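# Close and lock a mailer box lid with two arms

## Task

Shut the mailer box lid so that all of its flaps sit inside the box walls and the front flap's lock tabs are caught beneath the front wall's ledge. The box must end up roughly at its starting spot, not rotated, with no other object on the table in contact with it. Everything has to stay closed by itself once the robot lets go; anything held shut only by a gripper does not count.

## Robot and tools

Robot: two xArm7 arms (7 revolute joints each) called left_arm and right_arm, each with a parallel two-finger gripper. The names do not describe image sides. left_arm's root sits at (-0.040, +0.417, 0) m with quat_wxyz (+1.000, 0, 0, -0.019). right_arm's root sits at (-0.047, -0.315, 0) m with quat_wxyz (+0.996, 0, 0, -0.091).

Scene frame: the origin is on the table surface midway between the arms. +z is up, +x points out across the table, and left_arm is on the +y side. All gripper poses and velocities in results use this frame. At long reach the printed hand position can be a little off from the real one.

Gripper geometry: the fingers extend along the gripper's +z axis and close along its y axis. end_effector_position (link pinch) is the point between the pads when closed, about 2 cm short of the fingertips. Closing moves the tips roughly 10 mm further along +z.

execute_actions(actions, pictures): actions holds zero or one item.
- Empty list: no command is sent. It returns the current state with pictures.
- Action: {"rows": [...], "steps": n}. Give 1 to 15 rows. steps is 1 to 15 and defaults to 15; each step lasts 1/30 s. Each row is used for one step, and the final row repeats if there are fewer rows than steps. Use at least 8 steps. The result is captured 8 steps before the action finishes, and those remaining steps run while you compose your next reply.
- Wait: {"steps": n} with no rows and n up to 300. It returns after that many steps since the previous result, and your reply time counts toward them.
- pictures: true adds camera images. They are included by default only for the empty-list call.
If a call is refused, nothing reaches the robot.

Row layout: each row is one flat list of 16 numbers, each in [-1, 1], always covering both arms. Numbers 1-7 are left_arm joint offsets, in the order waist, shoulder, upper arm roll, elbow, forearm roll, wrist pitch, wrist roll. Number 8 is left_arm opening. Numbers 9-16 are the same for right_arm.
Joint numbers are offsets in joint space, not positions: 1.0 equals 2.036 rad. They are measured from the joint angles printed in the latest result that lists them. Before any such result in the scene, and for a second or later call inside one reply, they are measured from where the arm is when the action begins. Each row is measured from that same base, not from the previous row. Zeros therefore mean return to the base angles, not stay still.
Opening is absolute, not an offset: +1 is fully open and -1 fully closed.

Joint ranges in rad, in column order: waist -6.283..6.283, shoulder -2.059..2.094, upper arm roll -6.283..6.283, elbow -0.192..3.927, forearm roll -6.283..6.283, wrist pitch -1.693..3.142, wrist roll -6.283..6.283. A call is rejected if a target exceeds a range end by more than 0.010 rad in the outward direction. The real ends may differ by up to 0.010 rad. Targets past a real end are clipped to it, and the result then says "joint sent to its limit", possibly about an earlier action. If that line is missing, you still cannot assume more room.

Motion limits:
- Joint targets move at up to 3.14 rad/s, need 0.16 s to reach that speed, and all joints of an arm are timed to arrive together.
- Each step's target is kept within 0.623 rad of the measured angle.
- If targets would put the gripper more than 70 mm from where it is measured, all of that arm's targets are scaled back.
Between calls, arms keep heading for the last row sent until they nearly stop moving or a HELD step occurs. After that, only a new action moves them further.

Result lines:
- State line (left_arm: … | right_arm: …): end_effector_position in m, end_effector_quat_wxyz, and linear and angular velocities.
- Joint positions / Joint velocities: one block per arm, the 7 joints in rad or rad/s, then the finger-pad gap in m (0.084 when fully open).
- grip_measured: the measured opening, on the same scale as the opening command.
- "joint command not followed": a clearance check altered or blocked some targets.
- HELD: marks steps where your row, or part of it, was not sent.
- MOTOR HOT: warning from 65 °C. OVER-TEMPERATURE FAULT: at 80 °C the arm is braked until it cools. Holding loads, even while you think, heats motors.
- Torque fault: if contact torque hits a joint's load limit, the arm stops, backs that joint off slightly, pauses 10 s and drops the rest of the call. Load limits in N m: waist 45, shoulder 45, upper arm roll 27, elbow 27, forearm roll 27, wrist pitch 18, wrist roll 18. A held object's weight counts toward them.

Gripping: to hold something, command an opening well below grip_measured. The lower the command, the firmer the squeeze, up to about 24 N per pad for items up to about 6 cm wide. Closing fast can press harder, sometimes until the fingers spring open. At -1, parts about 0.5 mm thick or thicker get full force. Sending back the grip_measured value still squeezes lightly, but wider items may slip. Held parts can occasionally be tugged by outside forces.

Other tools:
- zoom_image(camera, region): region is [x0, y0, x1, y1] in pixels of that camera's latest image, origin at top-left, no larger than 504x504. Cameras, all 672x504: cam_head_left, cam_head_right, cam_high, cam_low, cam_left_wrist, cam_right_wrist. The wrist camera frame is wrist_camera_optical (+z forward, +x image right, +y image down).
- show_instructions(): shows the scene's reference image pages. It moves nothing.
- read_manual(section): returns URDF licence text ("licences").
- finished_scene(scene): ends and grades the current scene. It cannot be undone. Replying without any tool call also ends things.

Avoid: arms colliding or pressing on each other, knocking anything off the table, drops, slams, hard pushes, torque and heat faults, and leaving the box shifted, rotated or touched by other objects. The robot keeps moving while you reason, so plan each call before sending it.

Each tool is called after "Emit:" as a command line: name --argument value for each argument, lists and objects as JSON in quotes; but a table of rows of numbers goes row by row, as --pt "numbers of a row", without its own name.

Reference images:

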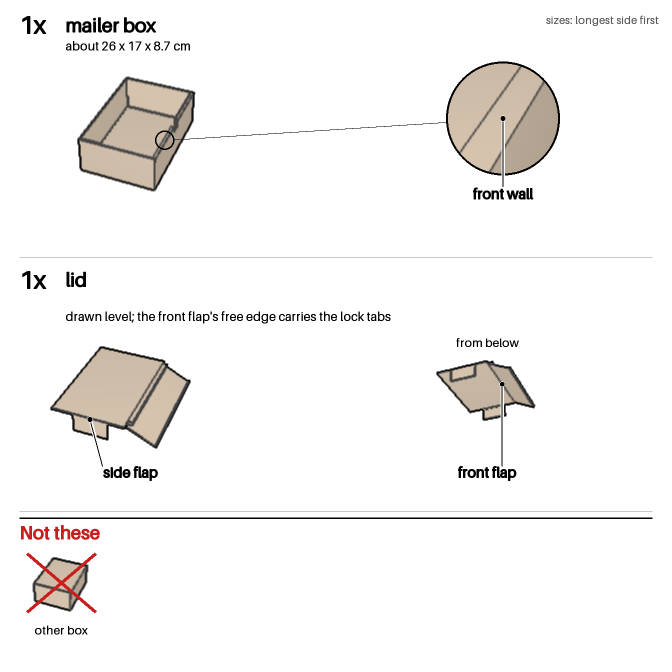

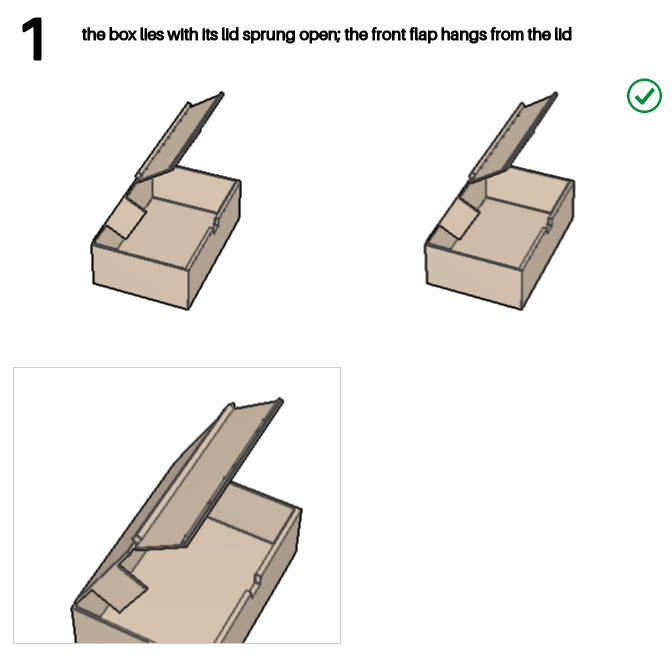

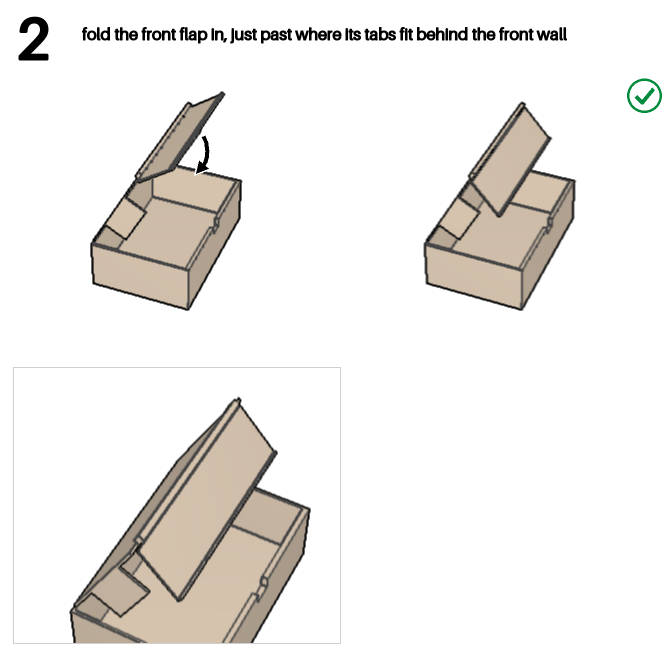

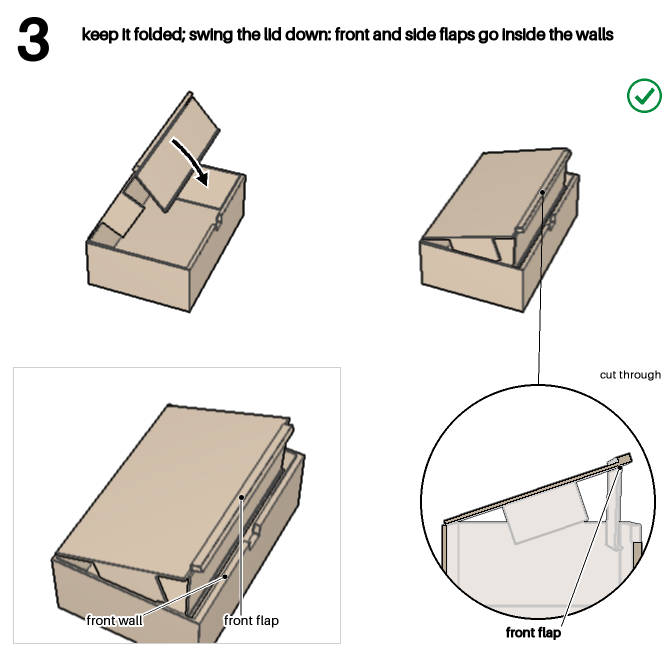

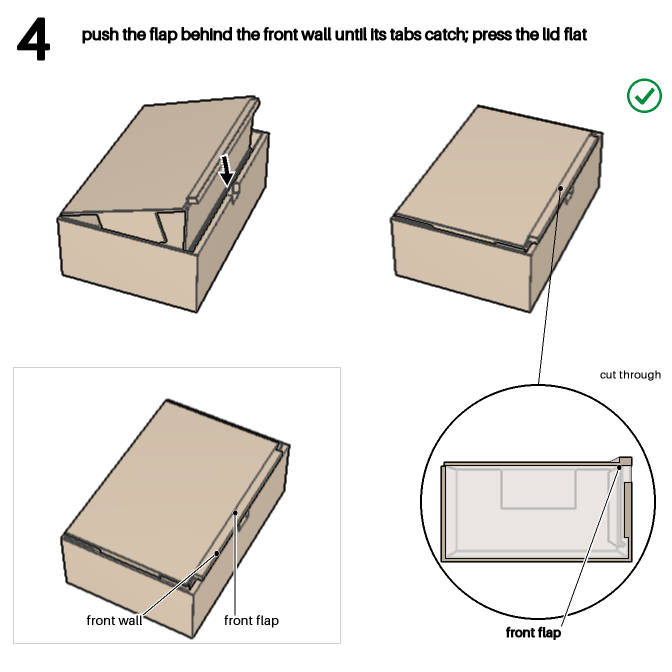

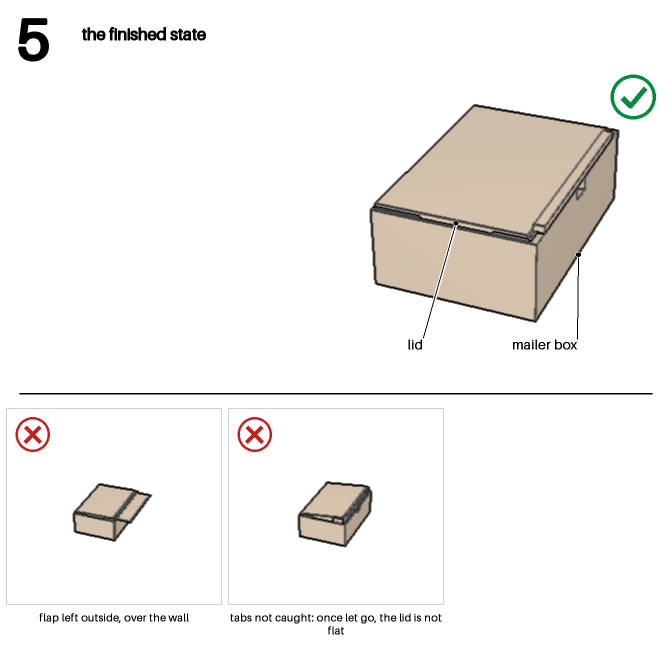

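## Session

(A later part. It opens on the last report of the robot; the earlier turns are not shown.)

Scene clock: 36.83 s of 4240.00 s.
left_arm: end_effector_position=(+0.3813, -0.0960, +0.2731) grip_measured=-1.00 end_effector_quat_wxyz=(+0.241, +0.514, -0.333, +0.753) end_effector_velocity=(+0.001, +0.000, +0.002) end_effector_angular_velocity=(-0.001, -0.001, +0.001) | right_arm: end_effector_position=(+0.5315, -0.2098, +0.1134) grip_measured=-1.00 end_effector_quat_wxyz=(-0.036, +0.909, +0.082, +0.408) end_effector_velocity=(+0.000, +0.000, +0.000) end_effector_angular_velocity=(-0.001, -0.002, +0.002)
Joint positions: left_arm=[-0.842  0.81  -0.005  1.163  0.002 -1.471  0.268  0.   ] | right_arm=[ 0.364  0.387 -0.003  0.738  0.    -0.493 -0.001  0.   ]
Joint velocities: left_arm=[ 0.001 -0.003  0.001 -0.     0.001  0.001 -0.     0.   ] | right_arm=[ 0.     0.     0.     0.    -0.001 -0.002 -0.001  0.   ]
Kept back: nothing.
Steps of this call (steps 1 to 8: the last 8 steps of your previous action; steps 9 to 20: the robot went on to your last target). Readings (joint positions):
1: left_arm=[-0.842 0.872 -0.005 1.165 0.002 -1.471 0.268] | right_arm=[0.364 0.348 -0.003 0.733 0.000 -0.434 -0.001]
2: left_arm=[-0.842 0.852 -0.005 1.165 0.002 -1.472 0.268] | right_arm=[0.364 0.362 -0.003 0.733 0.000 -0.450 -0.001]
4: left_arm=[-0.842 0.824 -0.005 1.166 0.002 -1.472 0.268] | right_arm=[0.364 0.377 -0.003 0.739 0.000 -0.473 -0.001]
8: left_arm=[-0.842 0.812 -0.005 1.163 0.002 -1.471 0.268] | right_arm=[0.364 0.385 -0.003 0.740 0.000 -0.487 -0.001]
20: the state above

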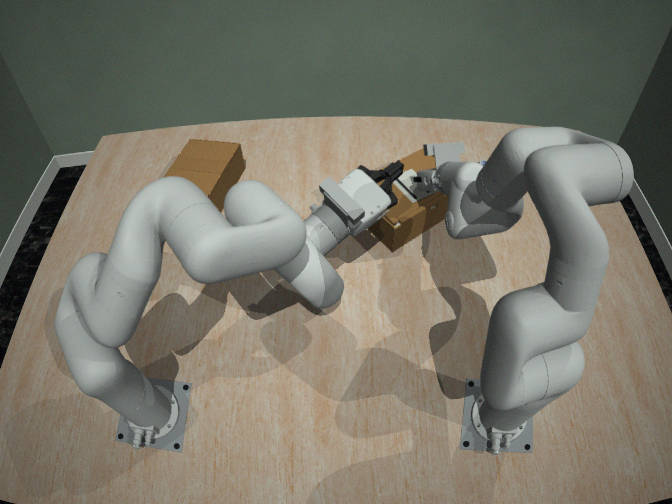

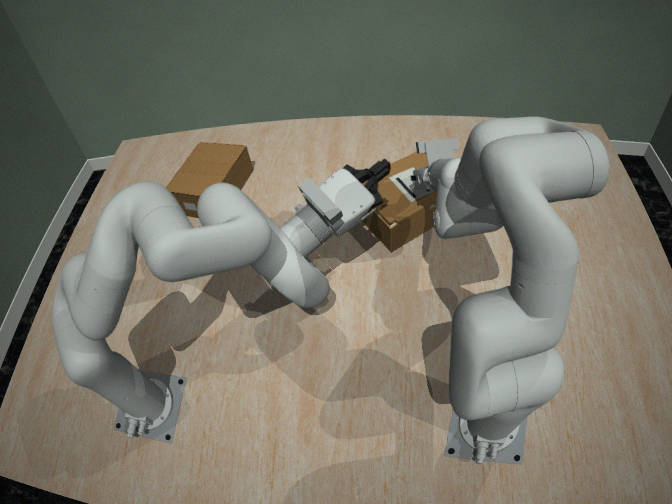

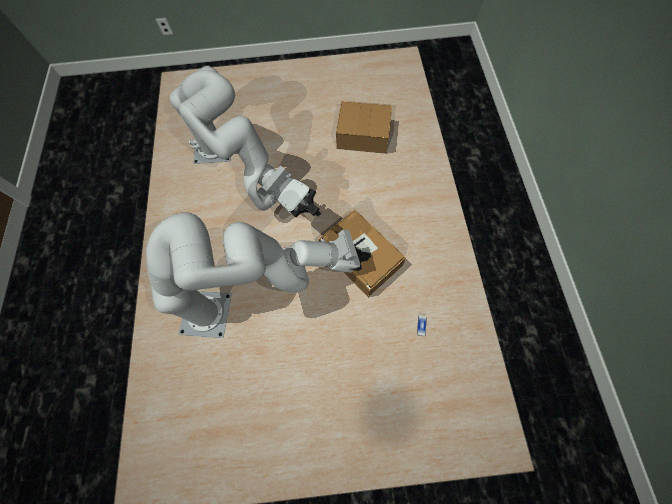

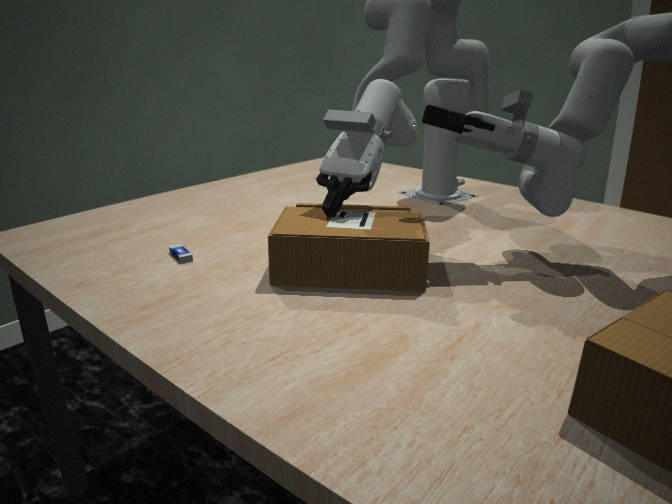

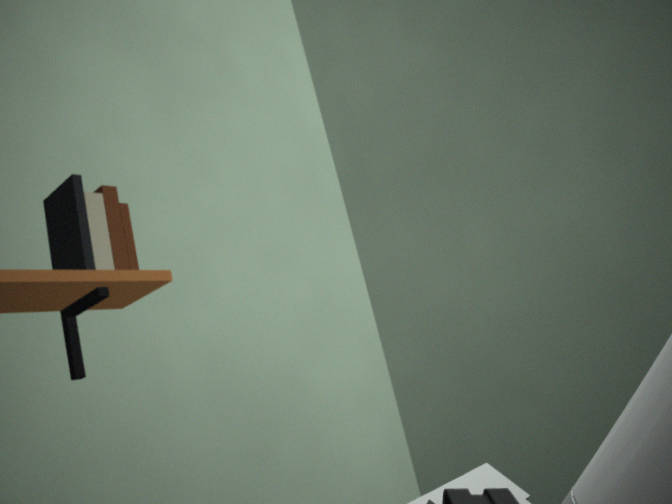

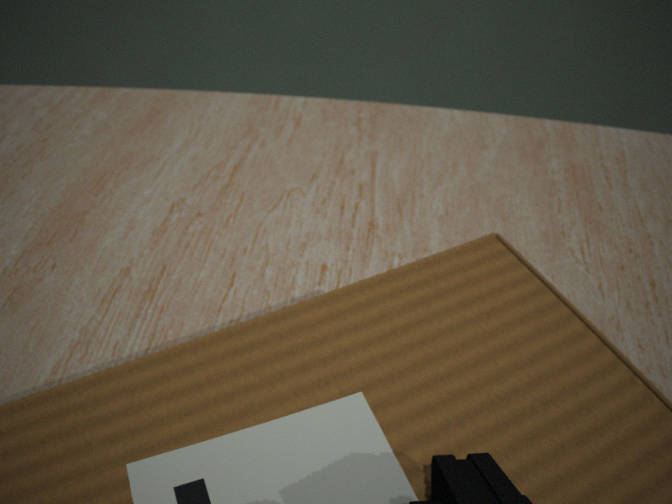

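Emit:
execute_actions --actions '[{"rows":[[0.2,-0.1,0,0,0,0,0,-1,0,-0.12,0,0.05,0,0,0,-1]]}]'

Emit:
execute_actions --actions '[{"steps":25}]'

Emit:
execute_actions --actions '[{"rows":[[0,0,0,0,0,0,0,-1,-0.138,0.15,0,0.321,0,0.498,0,-1]]}]'

Emit:
execute_actions --actions '[{"steps":35}]'

Emit:
execute_actions --actions '[{"rows":[[0,0,0,0,0,0,0,-1,0,0.11,0,0,0,0,0,-1]]}]'

Emit:
execute_actions --actions '[{"steps":25}]' --pictures true

Scene clock: 37.77 s of 4240.00 s.
left_arm: end_effector_position=(+0.4344, -0.0456, +0.3099) grip_measured=-1.00 end_effector_quat_wxyz=(+0.203, +0.512, -0.293, +0.782) end_effector_velocity=(+0.286, +0.312, +0.202) end_effector_angular_velocity=(-0.202, -0.230, +0.641) | right_arm: end_effector_position=(+0.5515, -0.2060, +0.1754) grip_measured=-1.00 end_effector_quat_wxyz=(-0.040, +0.886, +0.080, +0.455) end_effector_velocity=(+0.137, +0.024, +0.439) end_effector_angular_velocity=(+0.143, -0.776, -0.002)
Joint positions: left_arm=[-0.733  0.755 -0.004  1.164  0.002 -1.471  0.268  0.   ] | right_arm=[ 0.364  0.301 -0.003  0.766  0.    -0.484 -0.001  0.   ]
Joint velocities: left_arm=[ 0.62  -0.304  0.025  0.    -0.003 -0.001 -0.001  0.   ] | right_arm=[ 0.    -0.519 -0.001  0.254  0.001 -0.017  0.001  0.   ]
Steps of this call (steps 1 to 15: the robot went on to your last target; steps 16 to 21: nothing new was sent; steps 22 to 28: the first 7 steps of this action). Readings (joint positions):
22: left_arm=[-0.842 0.809 -0.005 1.163 0.002 -1.471 0.268] | right_arm=[0.364 0.386 -0.003 0.738 0.000 -0.493 -0.001]
23: left_arm=[-0.837 0.807 -0.007 1.162 0.002 -1.471 0.268] | right_arm=[0.364 0.382 -0.003 0.739 0.000 -0.491 -0.001]
25: left_arm=[-0.801 0.789 -0.012 1.161 0.003 -1.471 0.268] | right_arm=[0.364 0.357 -0.003 0.740 0.000 -0.484 -0.001]
28: the state above

Scene clock: 38.60 s of 4240.00 s.
left_arm: end_effector_position=(+0.5363, +0.1184, +0.4066) grip_measured=-1.00 end_effector_quat_wxyz=(+0.091, +0.493, -0.192, +0.844) end_effector_velocity=(+0.005, +0.010, +0.004) end_effector_angular_velocity=(+0.001, -0.009, +0.018) | right_arm: end_effector_position=(+0.5771, -0.2015, +0.3136) grip_measured=-1.00 end_effector_quat_wxyz=(-0.050, +0.825, +0.075, +0.558) end_effector_velocity=(+0.000, +0.000, +0.002) end_effector_angular_velocity=(+0.002, -0.002, -0.000)
Joint positions: left_arm=[-0.436  0.607 -0.006  1.162  0.002 -1.471  0.268  0.   ] | right_arm=[ 0.364  0.143 -0.003  0.84   0.    -0.492 -0.001  0.   ]
Joint velocities: left_arm=[ 0.009 -0.004  0.01   0.003 -0.001 -0.    -0.001  0.   ] | right_arm=[ 0.    -0.002  0.     0.001  0.     0.001  0.001  0.   ]
Kept back: nothing.
Steps of this call (steps 1 to 8: the last 8 steps of your previous action; steps 9 to 25: the robot went on to your last target). Readings (joint positions):
1: left_arm=[-0.712 0.745 -0.004 1.163 0.002 -1.471 0.268] | right_arm=[0.364 0.284 -0.003 0.774 0.000 -0.485 -0.001]
2: left_arm=[-0.692 0.735 -0.004 1.163 0.002 -1.471 0.268] | right_arm=[0.364 0.267 -0.003 0.781 0.000 -0.485 -0.001]
4: left_arm=[-0.652 0.714 -0.005 1.163 0.002 -1.471 0.268] | right_arm=[0.364 0.234 -0.003 0.796 0.000 -0.487 -0.001]
8: left_arm=[-0.569 0.673 -0.005 1.163 0.002 -1.471 0.268] | right_arm=[0.364 0.169 -0.003 0.828 0.000 -0.491 -0.001]
25: the state above

Scene clock: 38.83 s of 4240.00 s.
left_arm: end_effector_position=(+0.5362, +0.1182, +0.4065) grip_measured=-1.00 end_effector_quat_wxyz=(+0.091, +0.493, -0.192, +0.844) end_effector_velocity=(-0.001, -0.001, +0.001) end_effector_angular_velocity=(-0.002, -0.001, -0.002) | right_arm: end_effector_position=(+0.6235, -0.2469, +0.3084) grip_measured=-1.00 end_effector_quat_wxyz=(-0.026, +0.852, +0.043, +0.522) end_effector_velocity=(+0.261, -0.354, -0.036) end_effector_angular_velocity=(-0.070, +0.613, -0.566)
Joint positions: left_arm=[-0.436  0.607 -0.006  1.162  0.002 -1.471  0.268  0.   ] | right_arm=[ 0.285  0.229 -0.003  1.02   0.    -0.308 -0.001  0.   ]
Joint velocities: left_arm=[-0.002 -0.    -0.     0.001 -0.001 -0.    -0.001  0.   ] | right_arm=[-0.507  0.507 -0.055  1.121  0.008  1.231 -0.     0.   ]
Steps of this call (steps 1 to 7: the first 7 steps of this action). Readings (joint positions):
1: left_arm=[-0.436 0.607 -0.006 1.162 0.002 -1.471 0.268] | right_arm=[0.364 0.143 -0.003 0.840 0.000 -0.492 -0.001]
2: left_arm=[-0.436 0.607 -0.006 1.163 0.002 -1.471 0.268] | right_arm=[0.361 0.146 -0.002 0.846 -0.000 -0.484 -0.001]
4: left_arm=[-0.436 0.607 -0.006 1.162 0.002 -1.471 0.268] | right_arm=[0.339 0.172 0.002 0.899 -0.001 -0.428 -0.001]
7: the state above

Scene clock: 40.00 s of 4240.00 s.
left_arm: end_effector_position=(+0.5363, +0.1184, +0.4066) grip_measured=-1.00 end_effector_quat_wxyz=(+0.091, +0.493, -0.192, +0.844) end_effector_velocity=(+0.001, +0.001, +0.000) end_effector_angular_velocity=(-0.001, -0.000, +0.003) | right_arm: end_effector_position=(+0.6500, -0.3855, +0.2238) grip_measured=-1.00 end_effector_quat_wxyz=(+0.014, +0.965, -0.048, +0.259) end_effector_velocity=(+0.000, -0.001, -0.001) end_effector_angular_velocity=(+0.000, +0.001, -0.002)
Joint positions: left_arm=[-0.436  0.607 -0.006  1.162  0.002 -1.471  0.268  0.   ] | right_arm=[ 0.083  0.448 -0.003  1.493  0.     0.521 -0.001  0.   ]
Joint velocities: left_arm=[ 0.002  0.     0.     0.001 -0.001 -0.    -0.     0.   ] | right_arm=[-0.     0.001 -0.001  0.001  0.    -0.     0.001  0.   ]
Kept back: nothing.
Steps of this call (steps 1 to 8: the last 8 steps of your previous action; steps 9 to 35: the robot went on to your last target). Readings (joint positions):
1: left_arm=[-0.436 0.607 -0.006 1.162 0.002 -1.471 0.268] | right_arm=[0.269 0.245 -0.005 1.057 0.000 -0.265 -0.001]
2: left_arm=[-0.436 0.607 -0.006 1.162 0.002 -1.471 0.268] | right_arm=[0.254 0.262 -0.005 1.093 0.000 -0.220 -0.001]
4: left_arm=[-0.436 0.607 -0.006 1.162 0.002 -1.471 0.268] | right_arm=[0.224 0.295 -0.003 1.164 0.000 -0.119 -0.001]
8: left_arm=[-0.436 0.607 -0.006 1.162 0.002 -1.471 0.268] | right_arm=[0.166 0.358 -0.004 1.299 0.000 0.124 -0.001]
35: the state above

Scene clock: 40.23 s of 4240.00 s.
left_arm: end_effector_position=(+0.5363, +0.1184, +0.4066) grip_measured=-1.00 end_effector_quat_wxyz=(+0.091, +0.493, -0.192, +0.844) end_effector_velocity=(+0.000, +0.000, -0.000) end_effector_angular_velocity=(-0.000, +0.001, +0.001) | right_arm: end_effector_position=(+0.6402, -0.3845, +0.1456) grip_measured=-1.00 end_effector_quat_wxyz=(+0.011, +0.978, -0.049, +0.204) end_effector_velocity=(-0.104, +0.012, -0.481) end_effector_angular_velocity=(+0.073, +0.724, +0.002)
Joint positions: left_arm=[-0.436  0.607 -0.006  1.162  0.002 -1.471  0.268  0.   ] | right_arm=[ 0.083  0.558 -0.003  1.491  0.     0.522 -0.001  0.   ]
Joint velocities: left_arm=[ 0.     0.    -0.001 -0.    -0.001  0.     0.001  0.   ] | right_arm=[ 0.001  0.644  0.002 -0.069 -0.     0.015  0.001  0.   ]
Steps of this call (steps 1 to 7: the first 7 steps of this action). Readings (joint positions):
1: left_arm=[-0.436 0.607 -0.006 1.162 0.002 -1.471 0.268] | right_arm=[0.083 0.448 -0.003 1.493 0.000 0.521 -0.001]
2: left_arm=[-0.436 0.607 -0.006 1.162 0.002 -1.471 0.268] | right_arm=[0.083 0.453 -0.003 1.495 0.000 0.521 -0.001]
4: left_arm=[-0.436 0.607 -0.006 1.162 0.002 -1.471 0.268] | right_arm=[0.083 0.488 -0.003 1.501 0.000 0.519 -0.001]
7: the state above

Scene clock: 41.07 s of 4240.00 s.
left_arm: end_effector_position=(+0.5363, +0.1184, +0.4066) grip_measured=-1.00 end_effector_quat_wxyz=(+0.091, +0.493, -0.192, +0.844) end_effector_velocity=(-0.000, -0.001, -0.000) end_effector_angular_velocity=(-0.000, +0.001, -0.001) | right_arm: end_effector_position=(+0.6231, -0.3829, +0.0694) grip_measured=-1.00 end_effector_quat_wxyz=(+0.009, +0.988, -0.049, +0.149) end_effector_velocity=(-0.001, +0.000, -0.002) end_effector_angular_velocity=(+0.000, +0.003, -0.000)
Joint positions: left_arm=[-0.436  0.607 -0.006  1.162  0.002 -1.471  0.268  0.   ] | right_arm=[ 0.083  0.672 -0.003  1.493  0.     0.521 -0.001  0.   ]
Joint velocities: left_arm=[-0.    -0.    -0.001 -0.001  0.    -0.    -0.     0.   ] | right_arm=[-0.     0.002  0.    -0.001 -0.     0.001  0.     0.   ]
Kept back: nothing.
Steps of this call (steps 1 to 8: the last 8 steps of your previous action; steps 9 to 25: the robot went on to your last target). Readings (joint positions):
1: left_arm=[-0.436 0.607 -0.006 1.162 0.002 -1.471 0.268] | right_arm=[0.083 0.579 -0.003 1.490 0.000 0.522 -0.001]
2: left_arm=[-0.436 0.607 -0.006 1.162 0.002 -1.471 0.268] | right_arm=[0.083 0.600 -0.003 1.491 0.000 0.522 -0.001]
4: left_arm=[-0.436 0.607 -0.006 1.162 0.002 -1.471 0.268] | right_arm=[0.083 0.637 -0.003 1.492 0.000 0.522 -0.001]
8: left_arm=[-0.436 0.607 -0.006 1.162 0.002 -1.471 0.268] | right_arm=[0.083 0.669 -0.003 1.490 0.000 0.522 -0.001]
25: the state above

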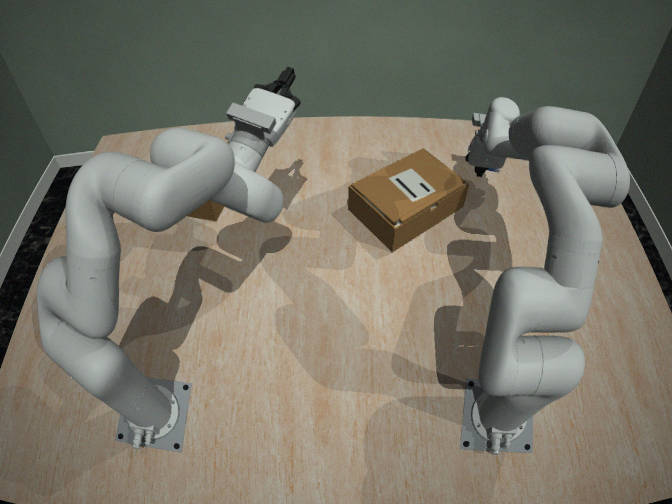

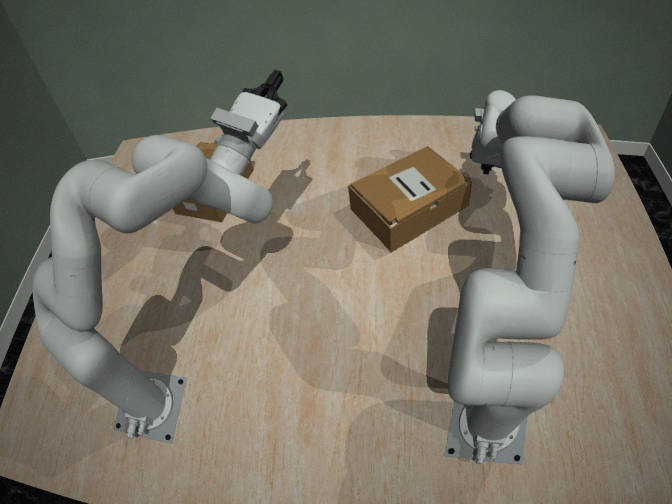

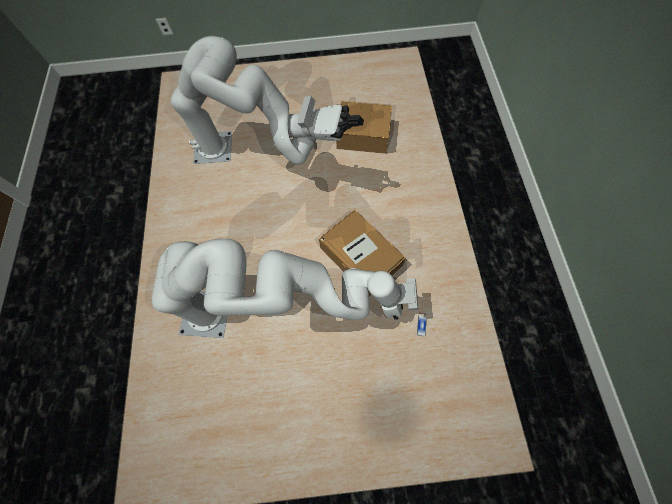

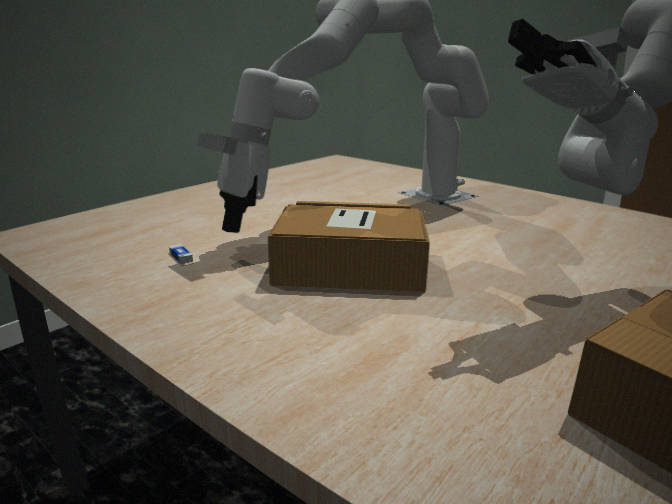

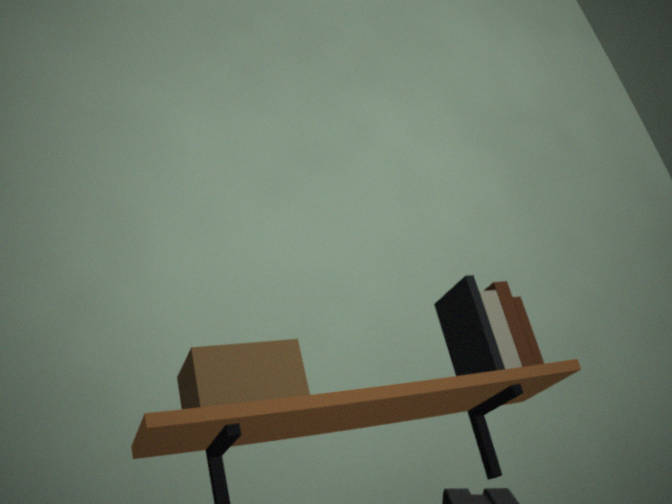

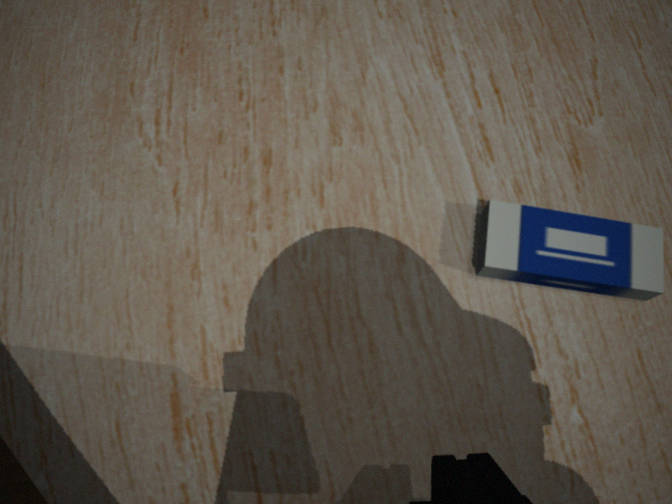

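Latched. Sweep.

Emit:
execute_actions --actions '[{"rows":[[0,0,0,0,0,0,0,-1,0.03,0,0,0,0,0,0,-1],[0,0,0,0,0,0,0,-1,0.04,0,0,0,0,0,0,-1],[0,0,0,0,0,0,0,-1,0.05,0,0,0,0,0,0,-1],[0,0,0,0,0,0,0,-1,0.055,0,0,0,0,0,0,-1],[0,0,0,0,0,0,0,-1,0.06,0,0,0,0,0,0,-1],[0,0,0,0,0,0,0,-1,0.065,0,0,0,0,0,0,-1],[0,0,0,0,0,0,0,-1,0.07,0,0,0,0,0,0,-1],[0,0,0,0,0,0,0,-1,0.075,0,0,0,0,0,0,-1],[0,0,0,0,0,0,0,-1,0.08,0,0,0,0,0,0,-1],[0,0,0,0,0,0,0,-1,0.085,0,0,0,0,0,0,-1],[0,0,0,0,0,0,0,-1,0.09,0,0,0,0,0,0,-1],[0,0,0,0,0,0,0,-1,0.095,0,0,0,0,0,0,-1],[0,0,0,0,0,0,0,-1,0.1,0,0,0,0,0,0,-1],[0,0,0,0,0,0,0,-1,0.105,0,0,0,0,0,0,-1],[0,0,0,0,0,0,0,-1,0.11,0,0,0,0,0,0,-1]]}]'

Emit:
execute_actions --actions '[{"steps":22}]' --pictures true

Scene clock: 41.80 s of 4240.00 s.
left_arm: end_effector_position=(+0.5363, +0.1184, +0.4066) grip_measured=-1.00 end_effector_quat_wxyz=(+0.091, +0.493, -0.192, +0.844) end_effector_velocity=(-0.000, -0.000, -0.000) end_effector_angular_velocity=(+0.000, +0.001, +0.000) | right_arm: end_effector_position=(+0.6267, -0.3166, +0.0695) grip_measured=-1.00 end_effector_quat_wxyz=(+0.000, +0.989, -0.001, +0.150) end_effector_velocity=(+0.001, +0.451, +0.001) end_effector_angular_velocity=(+0.076, +0.000, +0.650)
Joint positions: left_arm=[-0.436  0.607 -0.006  1.162  0.002 -1.471  0.268  0.   ] | right_arm=[ 0.178  0.672  0.     1.494  0.     0.521 -0.001  0.   ]
Joint velocities: left_arm=[-0.001 -0.     0.    -0.001 -0.002 -0.     0.     0.   ] | right_arm=[ 0.547 -0.001  0.128 -0.    -0.004  0.001 -0.     0.   ]
Steps of this call (steps 1 to 15: the robot went on to your last target; steps 16 to 22: the first 7 steps of this action). Readings (joint positions):
16: left_arm=[-0.436 0.607 -0.006 1.162 0.002 -1.471 0.268] | right_arm=[0.084 0.672 -0.003 1.493 0.000 0.521 -0.001]
17: left_arm=[-0.436 0.607 -0.006 1.162 0.002 -1.471 0.268] | right_arm=[0.088 0.672 -0.005 1.493 0.000 0.521 -0.001]
19: left_arm=[-0.436 0.607 -0.006 1.162 0.002 -1.471 0.268] | right_arm=[0.117 0.672 -0.011 1.493 0.000 0.521 -0.001]
22: the state above

Scene clock: 42.53 s of 4240.00 s.
left_arm: end_effector_position=(+0.5363, +0.1184, +0.4066) grip_measured=-1.00 end_effector_quat_wxyz=(+0.091, +0.493, -0.192, +0.844) end_effector_velocity=(-0.000, -0.000, -0.000) end_effector_angular_velocity=(+0.000, +0.001, -0.001) | right_arm: end_effector_position=(+0.6216, -0.2332, +0.0693) grip_measured=-1.00 end_effector_quat_wxyz=(-0.008, +0.987, +0.061, +0.149) end_effector_velocity=(-0.001, +0.012, +0.001) end_effector_angular_velocity=(+0.007, -0.000, +0.014)
Joint positions: left_arm=[-0.436  0.607 -0.006  1.162  0.002 -1.471  0.268  0.   ] | right_arm=[ 0.306  0.672 -0.004  1.493  0.     0.521 -0.001  0.   ]
Joint velocities: left_arm=[ 0.    -0.    -0.001 -0.     0.001  0.001 -0.     0.   ] | right_arm=[ 0.007 -0.001  0.01   0.002 -0.     0.001  0.001  0.   ]
Kept back: nothing.
Steps of this call (steps 1 to 8: the last 8 steps of your previous action; steps 9 to 22: the robot went on to your last target). Readings (joint positions):
1: left_arm=[-0.436 0.607 -0.006 1.162 0.002 -1.471 0.268] | right_arm=[0.195 0.672 0.003 1.493 -0.000 0.521 -0.001]
2: left_arm=[-0.436 0.607 -0.006 1.162 0.002 -1.471 0.268] | right_arm=[0.209 0.672 0.004 1.493 -0.000 0.521 -0.001]
4: left_arm=[-0.436 0.607 -0.006 1.162 0.002 -1.471 0.268] | right_arm=[0.230 0.672 0.001 1.493 -0.000 0.521 -0.001]
8: left_arm=[-0.436 0.607 -0.006 1.162 0.002 -1.471 0.268] | right_arm=[0.268 0.672 -0.006 1.493 0.000 0.521 -0.001]
22: the state above

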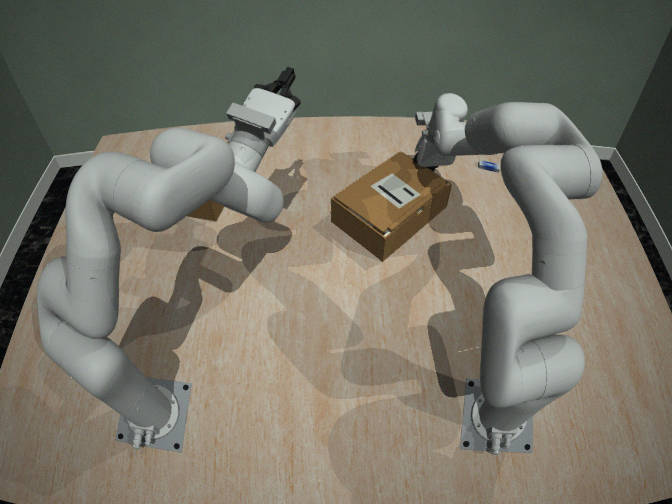

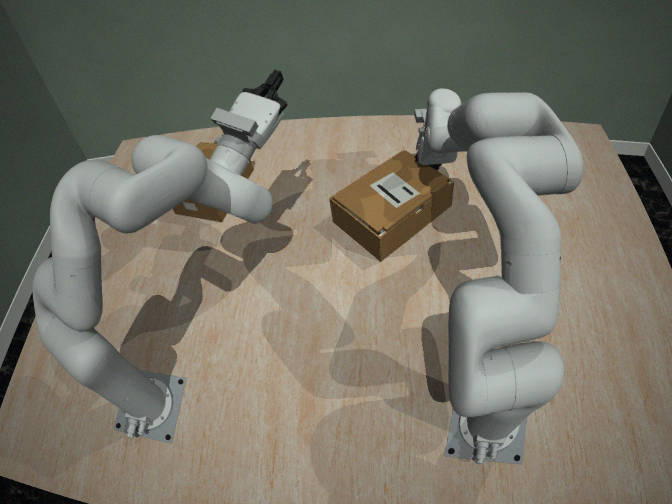

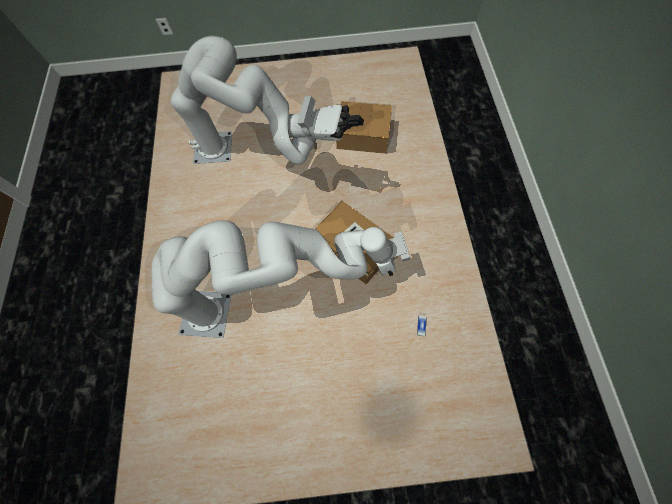

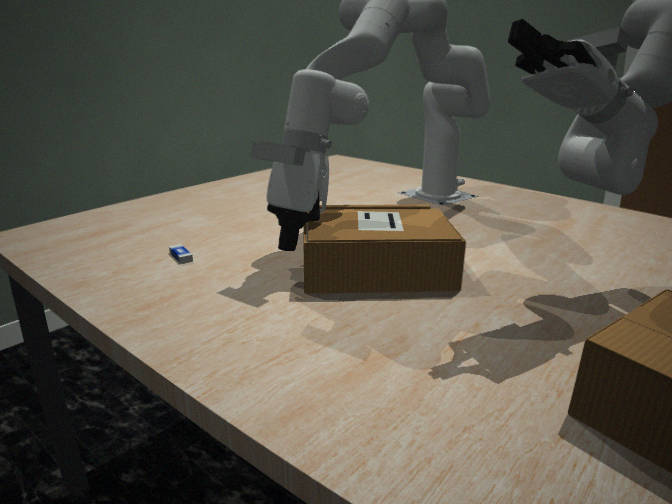

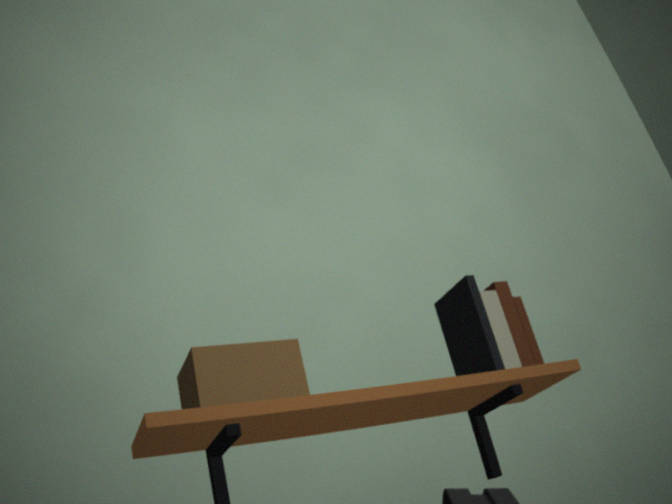

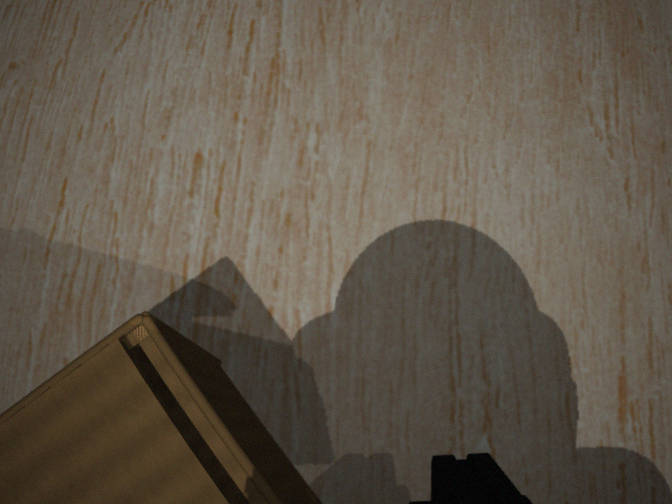

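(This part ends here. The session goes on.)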